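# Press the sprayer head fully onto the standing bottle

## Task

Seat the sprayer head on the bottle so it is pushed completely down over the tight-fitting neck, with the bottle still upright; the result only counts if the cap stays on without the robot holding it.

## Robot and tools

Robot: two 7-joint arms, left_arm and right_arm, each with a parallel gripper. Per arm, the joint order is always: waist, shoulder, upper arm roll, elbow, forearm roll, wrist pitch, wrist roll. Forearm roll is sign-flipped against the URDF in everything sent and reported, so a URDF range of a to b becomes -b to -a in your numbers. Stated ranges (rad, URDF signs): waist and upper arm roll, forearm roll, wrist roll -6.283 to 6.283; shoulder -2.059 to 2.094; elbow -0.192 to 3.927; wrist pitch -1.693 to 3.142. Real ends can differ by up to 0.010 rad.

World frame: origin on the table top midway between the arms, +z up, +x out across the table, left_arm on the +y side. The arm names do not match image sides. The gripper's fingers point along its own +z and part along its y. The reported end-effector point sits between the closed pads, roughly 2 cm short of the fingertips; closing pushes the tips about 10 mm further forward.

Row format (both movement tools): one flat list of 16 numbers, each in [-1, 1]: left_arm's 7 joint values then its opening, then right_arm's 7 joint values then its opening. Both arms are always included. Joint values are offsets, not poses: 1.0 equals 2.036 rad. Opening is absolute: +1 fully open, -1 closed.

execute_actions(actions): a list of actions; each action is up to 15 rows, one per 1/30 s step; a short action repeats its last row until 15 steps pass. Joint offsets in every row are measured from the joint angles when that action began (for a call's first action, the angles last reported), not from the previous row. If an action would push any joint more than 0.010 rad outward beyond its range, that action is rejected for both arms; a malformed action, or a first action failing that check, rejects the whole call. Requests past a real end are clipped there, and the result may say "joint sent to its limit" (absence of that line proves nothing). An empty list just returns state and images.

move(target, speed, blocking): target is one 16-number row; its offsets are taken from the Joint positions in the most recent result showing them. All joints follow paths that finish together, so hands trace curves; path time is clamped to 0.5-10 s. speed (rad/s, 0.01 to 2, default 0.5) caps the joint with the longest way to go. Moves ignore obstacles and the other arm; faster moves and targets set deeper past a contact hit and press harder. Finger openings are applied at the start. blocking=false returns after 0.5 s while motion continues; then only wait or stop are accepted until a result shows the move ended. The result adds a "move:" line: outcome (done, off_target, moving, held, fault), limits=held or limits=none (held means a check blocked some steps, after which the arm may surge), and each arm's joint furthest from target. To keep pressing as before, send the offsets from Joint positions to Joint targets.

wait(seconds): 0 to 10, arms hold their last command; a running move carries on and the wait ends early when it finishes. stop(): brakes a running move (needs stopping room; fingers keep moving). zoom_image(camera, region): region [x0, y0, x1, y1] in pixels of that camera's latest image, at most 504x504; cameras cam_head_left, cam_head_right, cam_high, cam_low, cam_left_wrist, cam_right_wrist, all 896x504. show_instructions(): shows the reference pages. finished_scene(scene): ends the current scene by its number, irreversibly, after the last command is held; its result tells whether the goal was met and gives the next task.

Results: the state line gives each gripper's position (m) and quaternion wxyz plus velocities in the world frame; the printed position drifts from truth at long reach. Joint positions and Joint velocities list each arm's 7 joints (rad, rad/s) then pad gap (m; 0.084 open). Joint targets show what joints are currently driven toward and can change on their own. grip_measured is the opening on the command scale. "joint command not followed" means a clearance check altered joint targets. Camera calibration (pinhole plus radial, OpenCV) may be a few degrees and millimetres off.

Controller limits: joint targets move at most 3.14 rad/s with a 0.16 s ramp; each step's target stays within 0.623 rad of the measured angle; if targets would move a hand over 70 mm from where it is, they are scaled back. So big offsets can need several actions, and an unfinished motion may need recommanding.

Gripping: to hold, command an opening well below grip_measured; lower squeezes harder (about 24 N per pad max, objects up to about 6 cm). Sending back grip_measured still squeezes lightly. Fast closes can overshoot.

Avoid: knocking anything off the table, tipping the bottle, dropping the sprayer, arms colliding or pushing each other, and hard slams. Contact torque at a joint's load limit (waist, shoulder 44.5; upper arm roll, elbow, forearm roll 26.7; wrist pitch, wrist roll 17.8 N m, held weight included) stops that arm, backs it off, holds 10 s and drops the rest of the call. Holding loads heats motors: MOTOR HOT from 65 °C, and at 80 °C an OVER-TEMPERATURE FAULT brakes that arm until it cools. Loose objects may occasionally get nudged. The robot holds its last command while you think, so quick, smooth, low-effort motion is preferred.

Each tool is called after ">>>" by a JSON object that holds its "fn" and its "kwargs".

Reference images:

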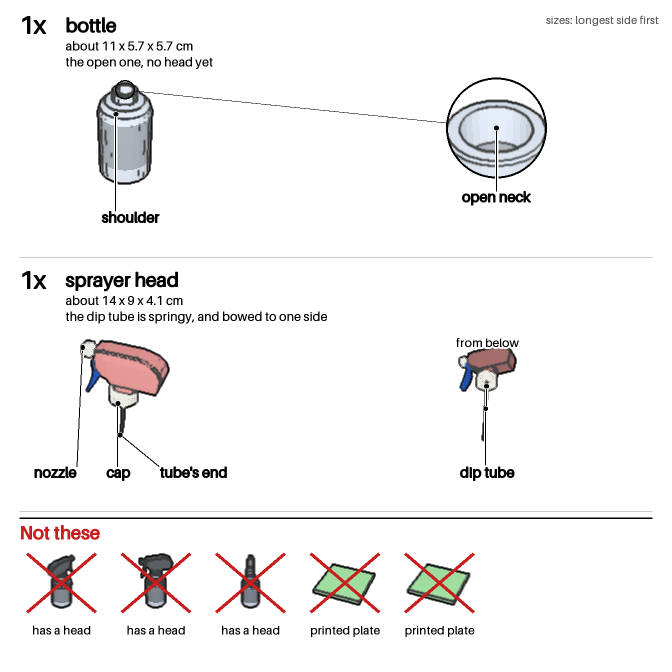

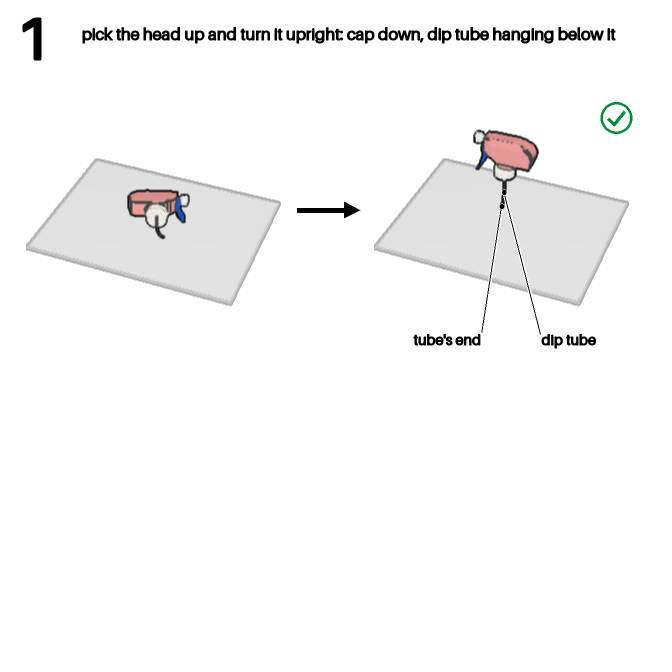

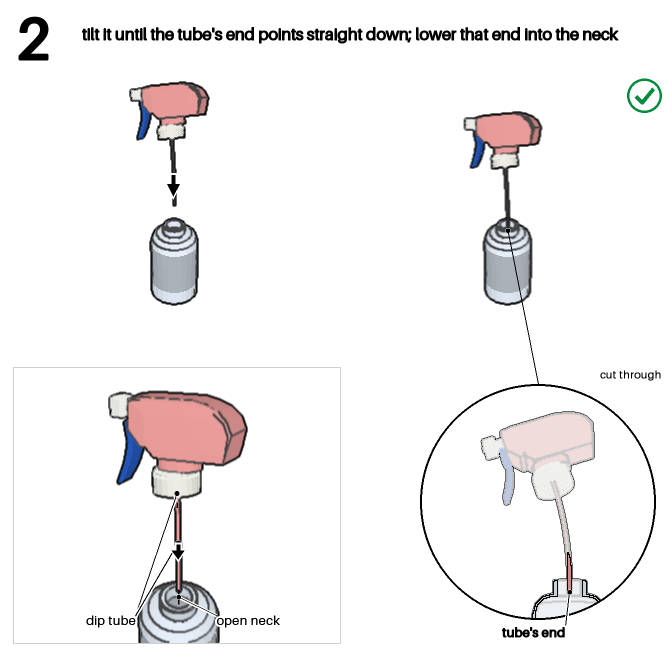

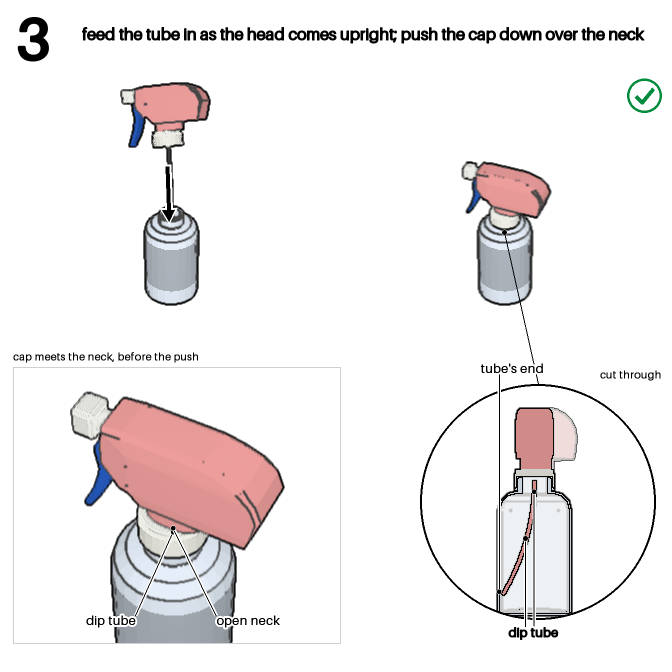

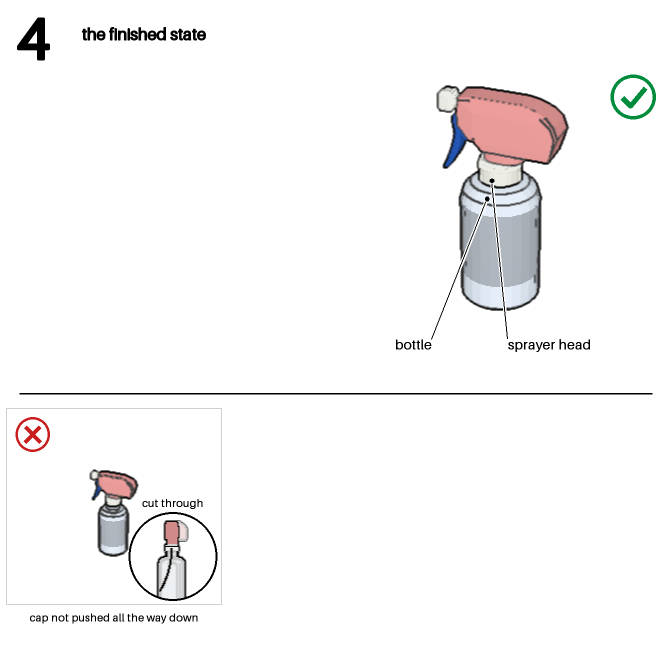

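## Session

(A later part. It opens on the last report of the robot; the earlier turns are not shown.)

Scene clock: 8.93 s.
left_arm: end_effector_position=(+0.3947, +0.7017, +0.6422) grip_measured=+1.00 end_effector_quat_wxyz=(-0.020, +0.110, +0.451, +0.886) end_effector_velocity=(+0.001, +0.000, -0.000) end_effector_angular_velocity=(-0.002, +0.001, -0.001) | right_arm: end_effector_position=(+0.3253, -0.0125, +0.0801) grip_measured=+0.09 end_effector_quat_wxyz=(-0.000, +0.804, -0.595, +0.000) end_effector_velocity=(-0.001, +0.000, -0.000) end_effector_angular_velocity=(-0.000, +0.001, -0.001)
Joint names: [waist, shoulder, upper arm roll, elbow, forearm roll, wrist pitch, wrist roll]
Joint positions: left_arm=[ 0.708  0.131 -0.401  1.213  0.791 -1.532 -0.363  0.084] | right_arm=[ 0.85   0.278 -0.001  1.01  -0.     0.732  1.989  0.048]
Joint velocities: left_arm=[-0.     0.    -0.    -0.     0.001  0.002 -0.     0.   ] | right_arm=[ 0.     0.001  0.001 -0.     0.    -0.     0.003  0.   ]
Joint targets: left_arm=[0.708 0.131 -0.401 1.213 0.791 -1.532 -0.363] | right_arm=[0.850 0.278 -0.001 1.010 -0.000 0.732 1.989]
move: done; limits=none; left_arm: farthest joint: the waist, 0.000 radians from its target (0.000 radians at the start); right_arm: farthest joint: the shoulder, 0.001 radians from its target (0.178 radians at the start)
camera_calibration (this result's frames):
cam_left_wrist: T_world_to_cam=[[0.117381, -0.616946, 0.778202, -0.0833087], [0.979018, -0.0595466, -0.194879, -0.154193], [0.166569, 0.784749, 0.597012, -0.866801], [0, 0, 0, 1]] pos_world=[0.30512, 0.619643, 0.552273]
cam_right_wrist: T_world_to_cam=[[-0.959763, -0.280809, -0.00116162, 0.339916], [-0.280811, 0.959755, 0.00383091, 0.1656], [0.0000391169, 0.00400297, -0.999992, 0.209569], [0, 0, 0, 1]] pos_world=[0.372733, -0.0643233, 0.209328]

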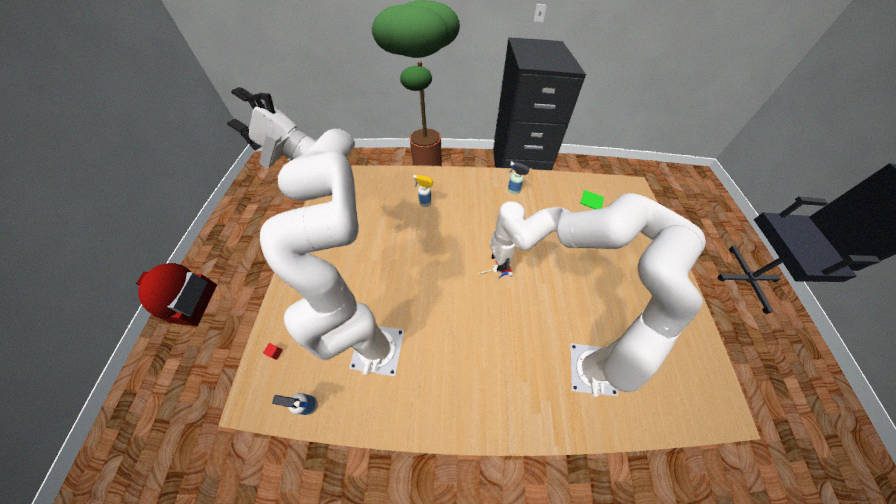

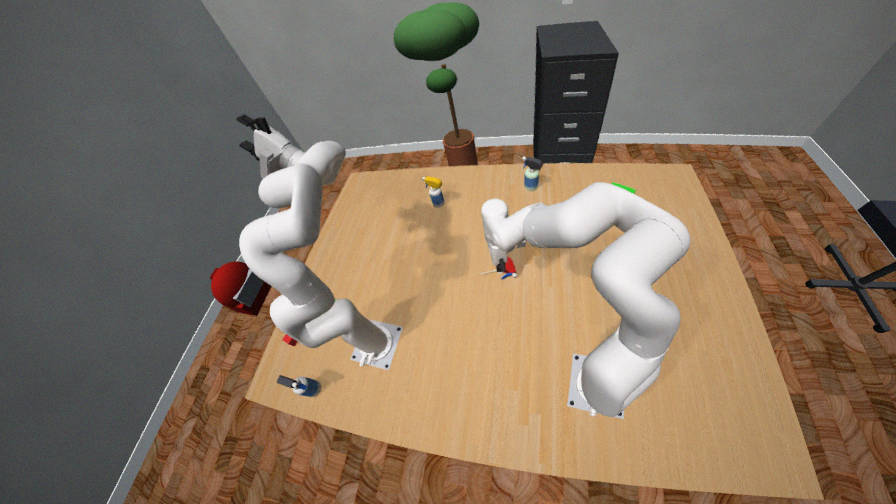

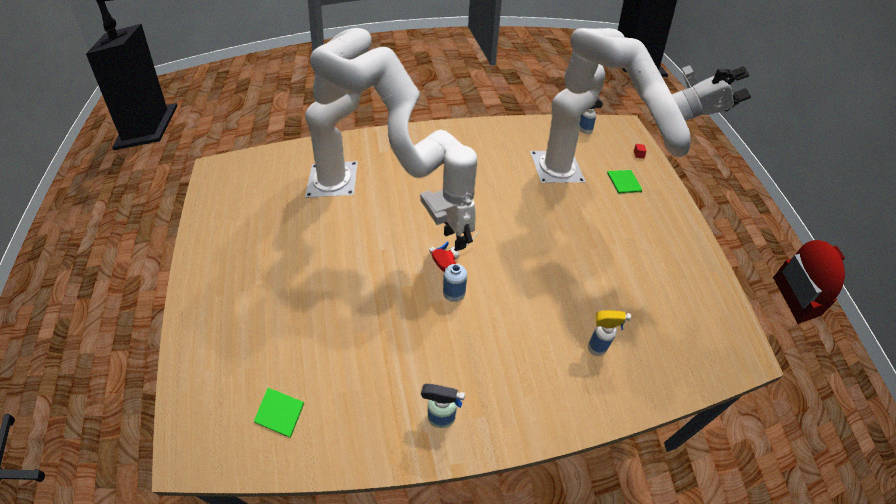

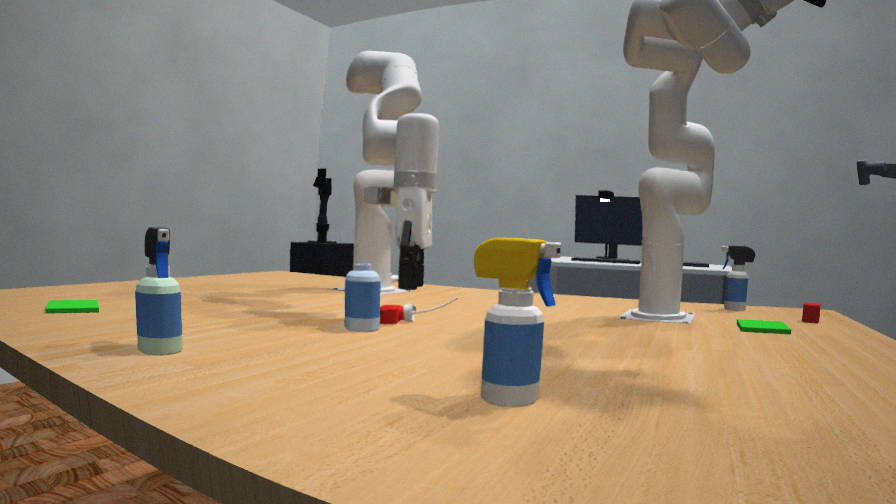

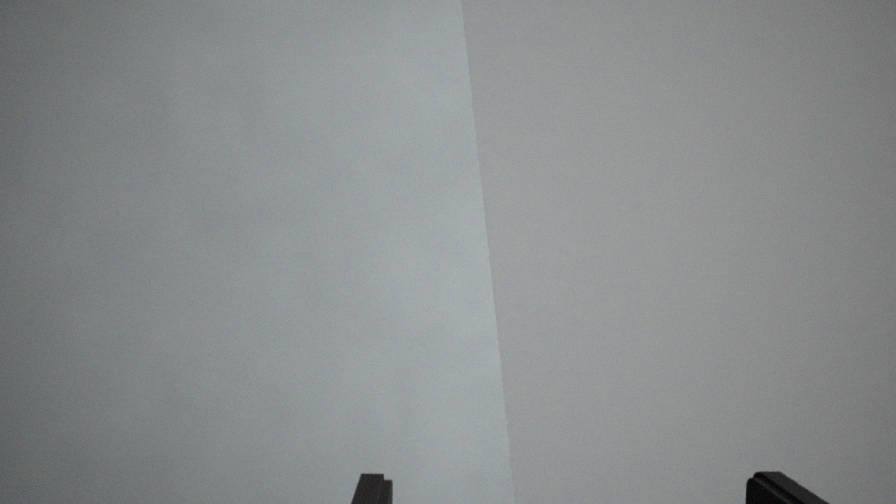

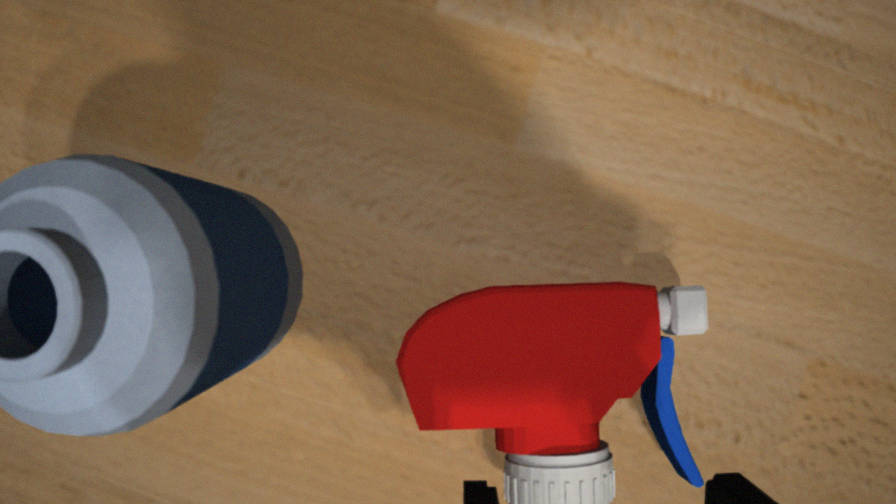

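>>> {"fn": "move", "kwargs": {"target": [0,0,0,0,0,0,0,1,0.004,0.058,0,-0.0085,0,-0.0665,0.004,-0.1], "speed": 0.08}}

>>> {"fn": "move", "kwargs": {"target": [0,0,0,0,0,0,0,1,0,0,0,0,0,0,0,-0.8]}}

>>> {"fn": "move", "kwargs": {"target": [0,0,0,0,0,0,0,1,0,-0.2,0,0,0,0.2,0,-0.8], "speed": 0.25}}

Scene clock: 11.37 s.
left_arm: end_effector_position=(+0.3947, +0.7017, +0.6422) grip_measured=+1.00 end_effector_quat_wxyz=(-0.020, +0.110, +0.451, +0.886) end_effector_velocity=(+0.000, -0.000, -0.000) end_effector_angular_velocity=(-0.000, +0.000, +0.000) | right_arm: end_effector_position=(+0.3232, -0.0091, +0.0262) grip_measured=-0.11 end_effector_quat_wxyz=(-0.000, +0.804, -0.595, +0.000) end_effector_velocity=(-0.000, -0.000, -0.001) end_effector_angular_velocity=(-0.000, +0.000, +0.000)
Joint names: [waist, shoulder, upper arm roll, elbow, forearm roll, wrist pitch, wrist roll]
Joint positions: left_arm=[ 0.708  0.131 -0.401  1.213  0.791 -1.532 -0.363  0.084] | right_arm=[ 0.858  0.395 -0.001  0.993 -0.     0.597  1.997  0.039]
Joint velocities: left_arm=[-0.001  0.001  0.     0.     0.    -0.001  0.     0.   ] | right_arm=[ 0.     0.002  0.    -0.001 -0.    -0.002 -0.    -0.   ]
Joint targets: left_arm=[0.708 0.131 -0.401 1.213 0.791 -1.532 -0.363] | right_arm=[0.858 0.396 -0.001 0.993 -0.000 0.597 1.997]
move: done; limits=none; left_arm: farthest joint: the waist, 0.000 radians from its target (0.000 radians at the start); right_arm: farthest joint: the shoulder, 0.001 radians from its target (0.118 radians at the start)
camera_calibration (this result's frames):
cam_left_wrist: T_world_to_cam=[[0.117381, -0.616946, 0.778202, -0.0833087], [0.979018, -0.0595468, -0.194879, -0.154193], [0.16657, 0.784749, 0.597012, -0.866801], [0, 0, 0, 1]] pos_world=[0.30512, 0.619643, 0.552273]
cam_right_wrist: T_world_to_cam=[[-0.959756, -0.280831, -0.00142626, 0.338792], [-0.280835, 0.959749, 0.00376315, 0.161932], [0.00031204, 0.00401225, -0.999992, 0.155517], [0, 0, 0, 1]] pos_world=[0.370586, -0.0608942, 0.155389]

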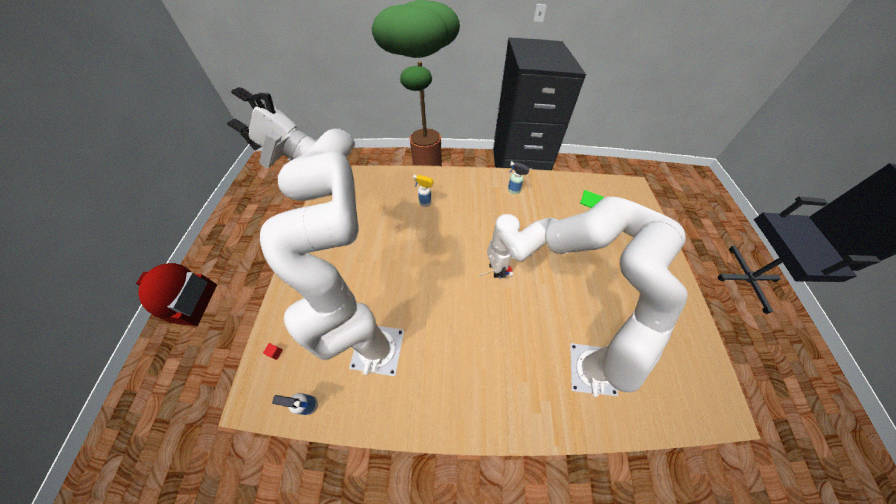

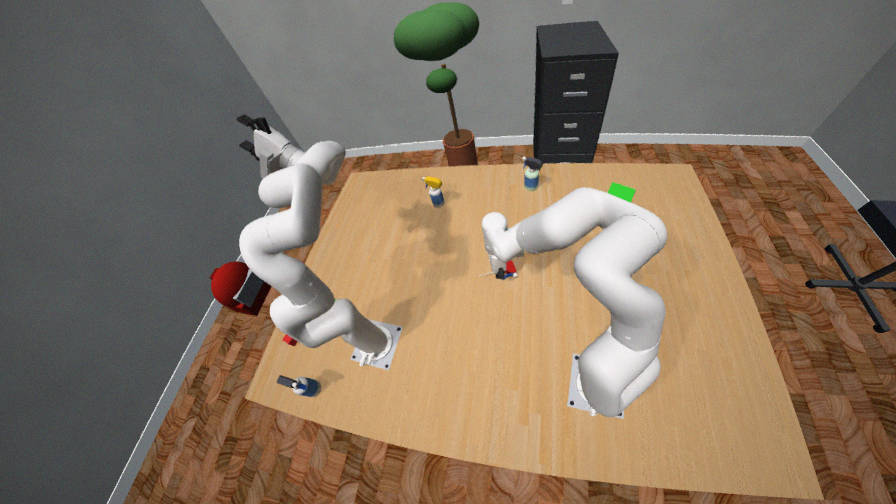

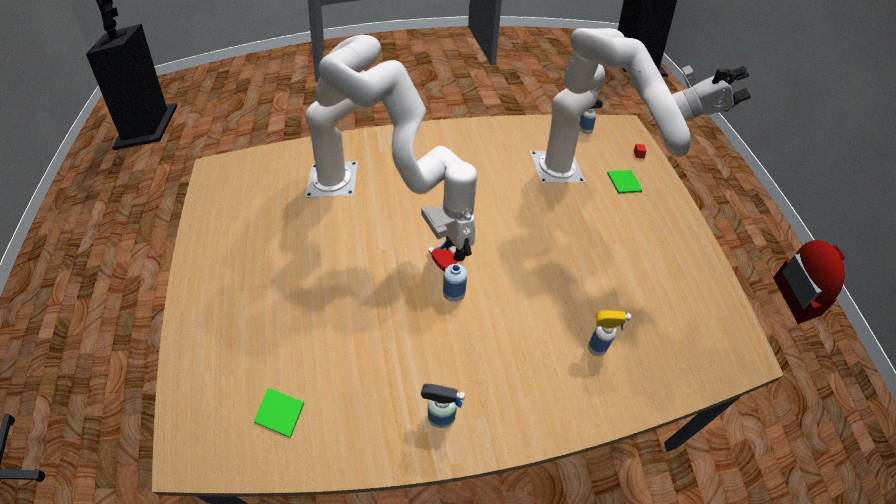

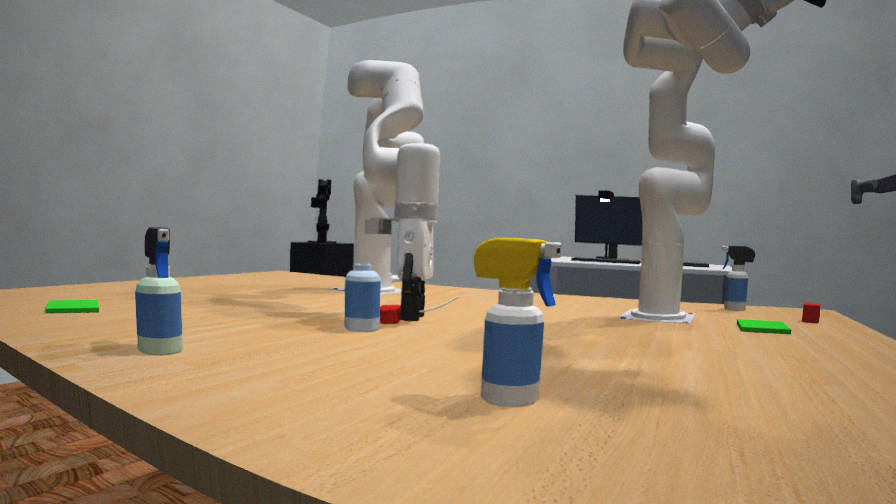

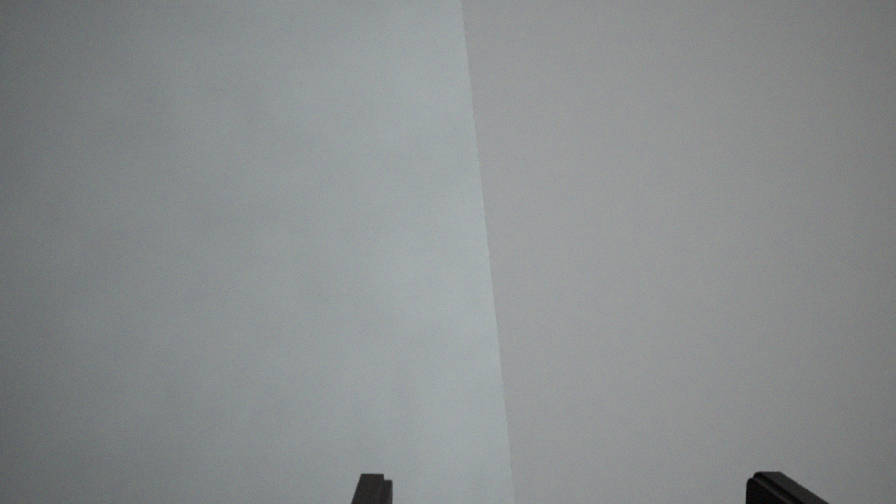

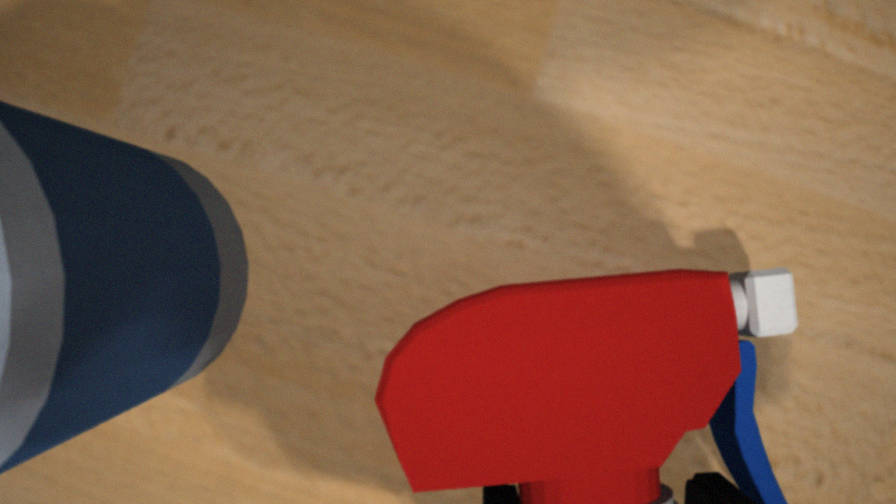

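Scene clock: 11.87 s.
left_arm: end_effector_position=(+0.3947, +0.7017, +0.6422) grip_measured=+1.00 end_effector_quat_wxyz=(-0.020, +0.110, +0.451, +0.886) end_effector_velocity=(+0.000, -0.000, +0.000) end_effector_angular_velocity=(+0.001, -0.000, -0.001) | right_arm: end_effector_position=(+0.3232, -0.0091, +0.0262) grip_measured=-0.30 end_effector_quat_wxyz=(-0.000, +0.804, -0.595, +0.000) end_effector_velocity=(-0.000, +0.000, -0.000) end_effector_angular_velocity=(+0.000, +0.000, -0.000)
Joint names: [waist, shoulder, upper arm roll, elbow, forearm roll, wrist pitch, wrist roll]
Joint positions: left_arm=[ 0.708  0.131 -0.401  1.213  0.791 -1.532 -0.363  0.084] | right_arm=[ 0.858  0.395 -0.001  0.993 -0.     0.597  1.997  0.031]
Joint velocities: left_arm=[-0.001 -0.001  0.    -0.    -0.001  0.    -0.     0.   ] | right_arm=[ 0.  0.  0.  0. -0. -0.  0. -0.]
Joint targets: left_arm=[0.708 0.131 -0.401 1.213 0.791 -1.532 -0.363] | right_arm=[0.858 0.395 -0.001 0.993 -0.000 0.597 1.997]
move: done; limits=none; left_arm: farthest joint: the waist, 0.000 radians from its target (0.000 radians at the start); right_arm: farthest joint: the waist, 0.000 radians from its target (0.000 radians at the start)
camera_calibration (this result's frames):
cam_left_wrist: T_world_to_cam=[[0.117381, -0.616946, 0.778202, -0.0833088], [0.979018, -0.0595468, -0.194879, -0.154193], [0.166569, 0.784749, 0.597012, -0.866801], [0, 0, 0, 1]] pos_world=[0.30512, 0.619643, 0.552273]
cam_right_wrist: T_world_to_cam=[[-0.959752, -0.280846, -0.00152882, 0.338827], [-0.28085, 0.959744, 0.00381706, 0.161909], [0.000395273, 0.0040928, -0.999992, 0.155529], [0, 0, 0, 1]] pos_world=[0.3706, -0.0608696, 0.155428]

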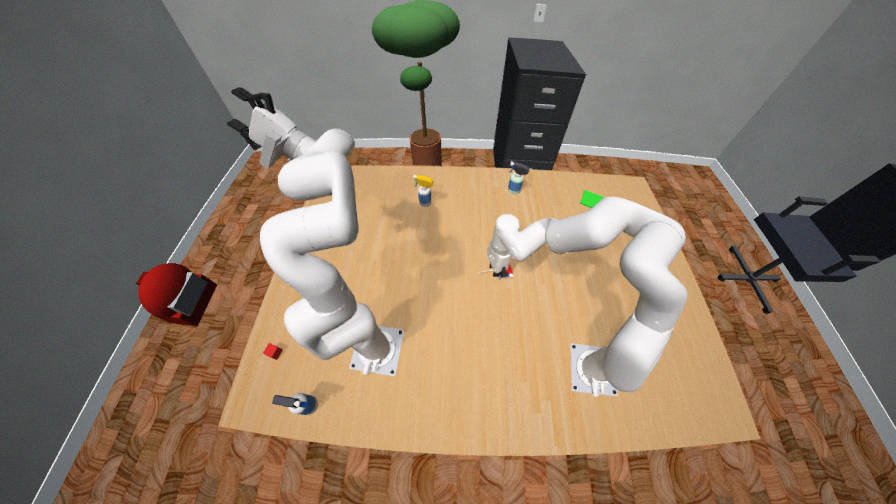

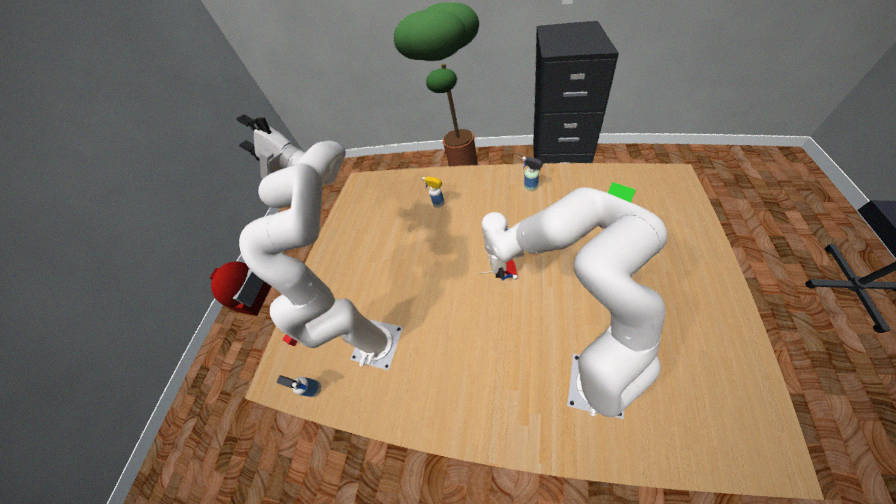

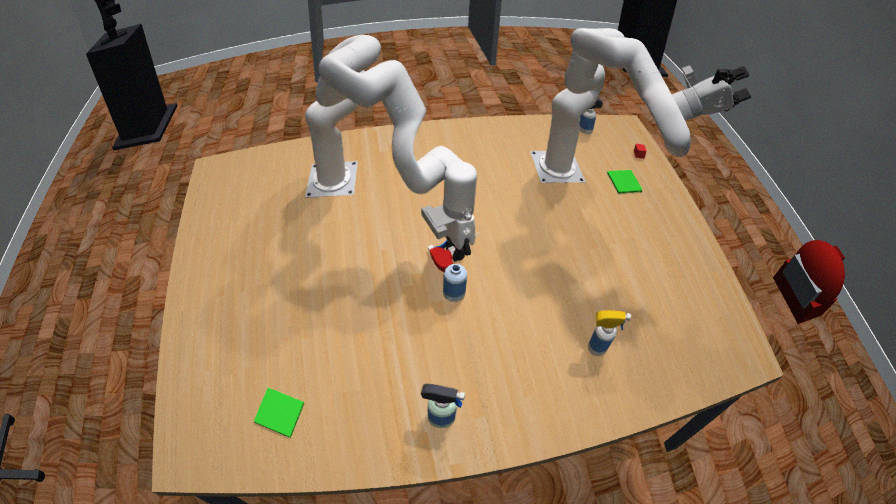

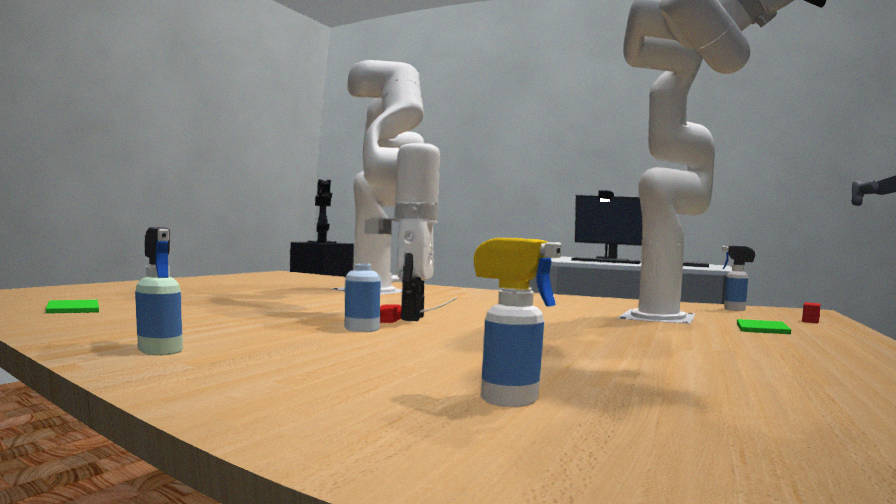

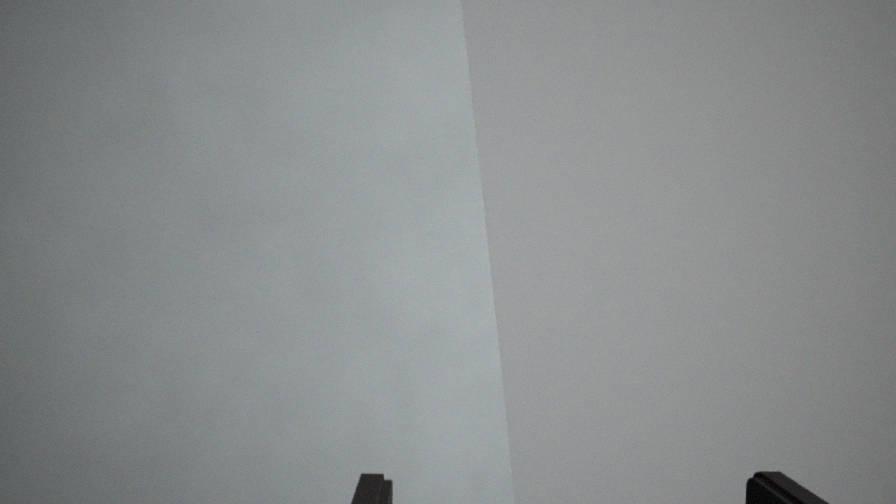

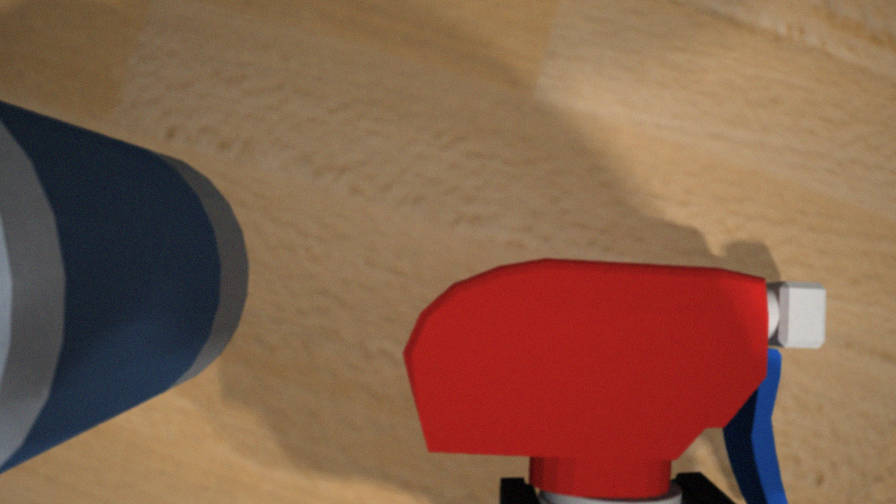

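Scene clock: 14.03 s.
left_arm: end_effector_position=(+0.3947, +0.7017, +0.6422) grip_measured=+1.00 end_effector_quat_wxyz=(-0.020, +0.110, +0.451, +0.886) end_effector_velocity=(-0.000, -0.000, +0.000) end_effector_angular_velocity=(+0.001, -0.000, -0.000) | right_arm: end_effector_position=(+0.2943, -0.0345, +0.1906) grip_measured=-0.30 end_effector_quat_wxyz=(-0.000, +0.804, -0.595, -0.000) end_effector_velocity=(+0.000, -0.000, +0.002) end_effector_angular_velocity=(+0.002, -0.002, -0.001)
Joint names: [waist, shoulder, upper arm roll, elbow, forearm roll, wrist pitch, wrist roll]
Joint positions: left_arm=[ 0.708  0.131 -0.401  1.213  0.791 -1.532 -0.363  0.084] | right_arm=[ 0.858 -0.011 -0.001  0.993 -0.     1.004  1.997  0.031]
Joint velocities: left_arm=[ 0.001 -0.    -0.    -0.    -0.001 -0.    -0.     0.   ] | right_arm=[ 0.001 -0.003 -0.002  0.001 -0.     0.002 -0.    -0.   ]
Joint targets: left_arm=[0.708 0.131 -0.401 1.213 0.791 -1.532 -0.363] | right_arm=[0.858 -0.012 -0.001 0.993 -0.000 1.004 1.997]
move: done; limits=none; left_arm: farthest joint: the waist, 0.000 radians from its target (0.000 radians at the start); right_arm: farthest joint: the shoulder, 0.001 radians from its target (0.407 radians at the start)
camera_calibration (this result's frames):
cam_left_wrist: T_world_to_cam=[[0.117381, -0.616946, 0.778202, -0.0833088], [0.979018, -0.059547, -0.194879, -0.154193], [0.16657, 0.784749, 0.597012, -0.866801], [0, 0, 0, 1]] pos_world=[0.30512, 0.619643, 0.552272]
cam_right_wrist: T_world_to_cam=[[-0.959765, -0.280802, -0.000813586, 0.3041], [-0.280803, 0.959756, 0.00414916, 0.177458], [-0.000384249, 0.00421068, -0.999991, 0.320262], [0, 0, 0, 1]] pos_world=[0.341819, -0.0862734, 0.31977]

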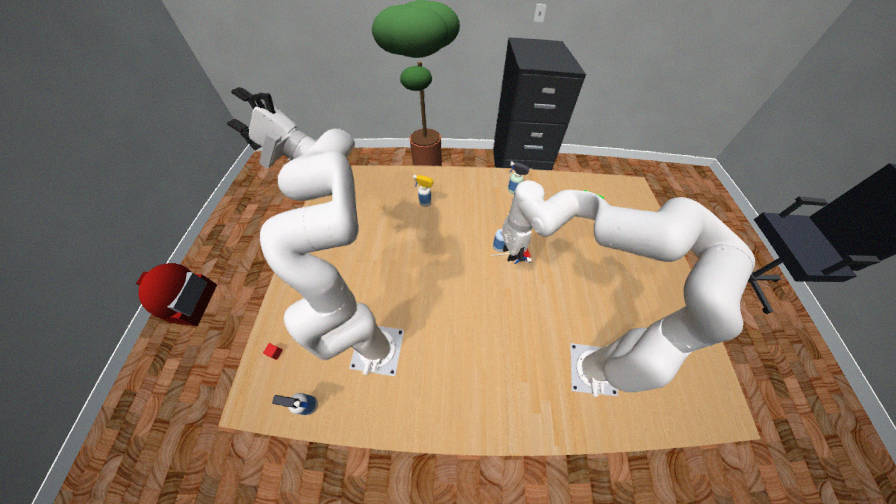

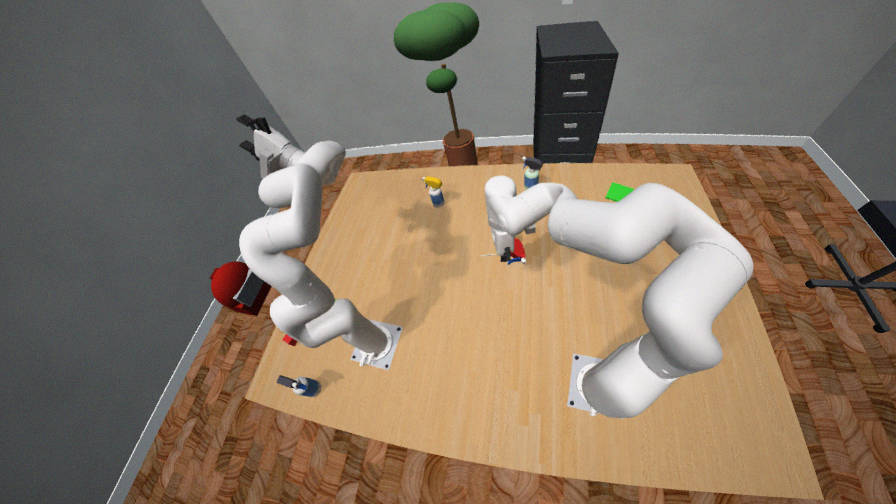

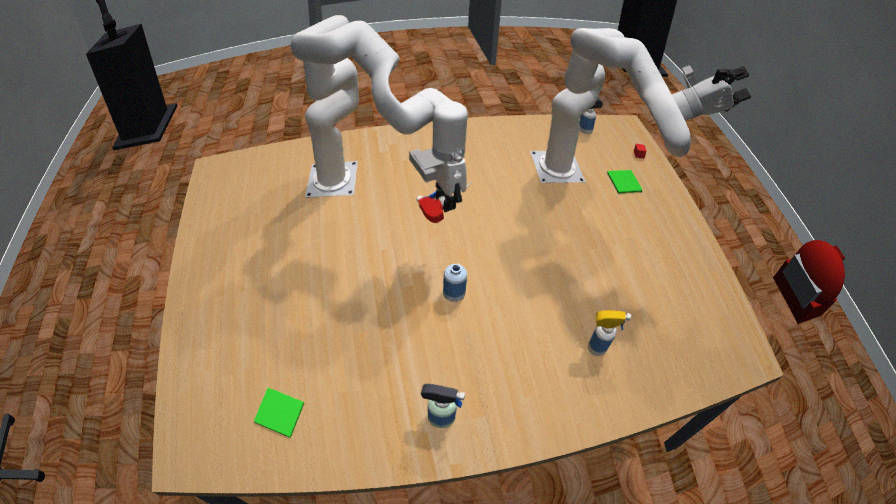

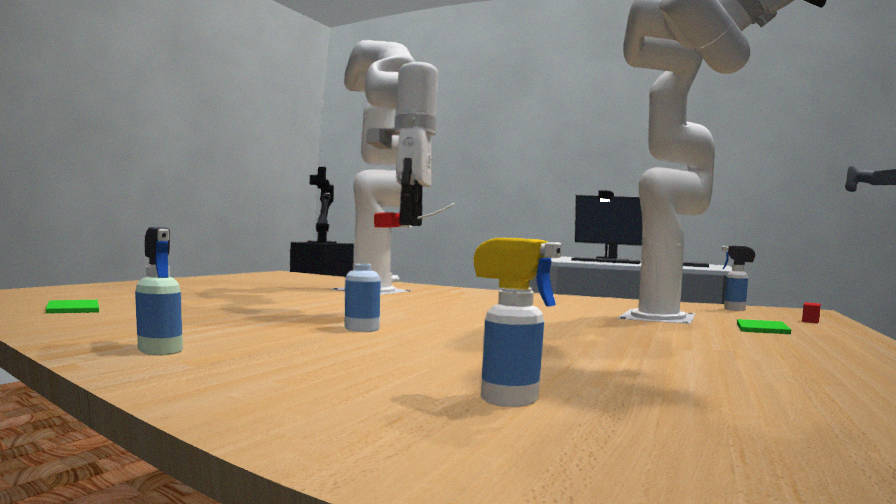

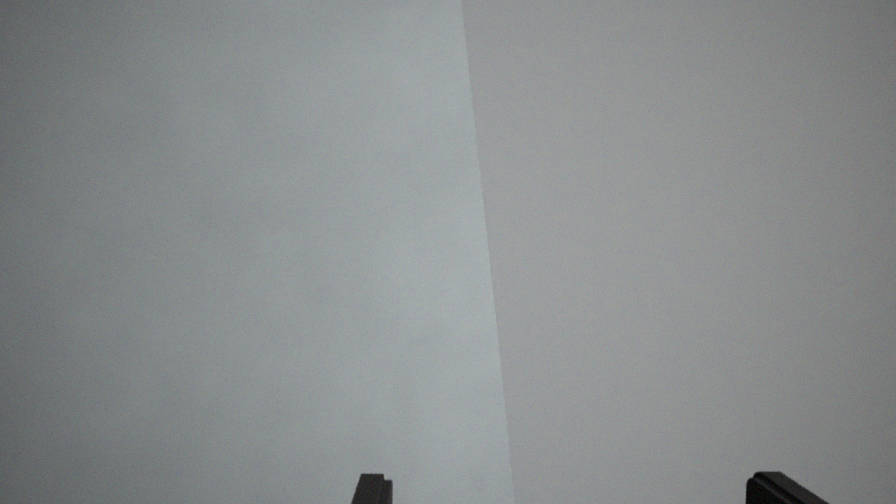

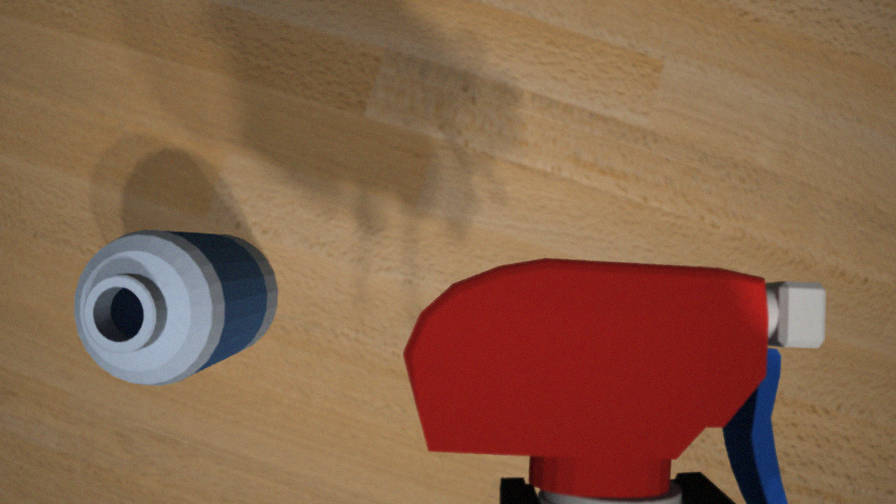

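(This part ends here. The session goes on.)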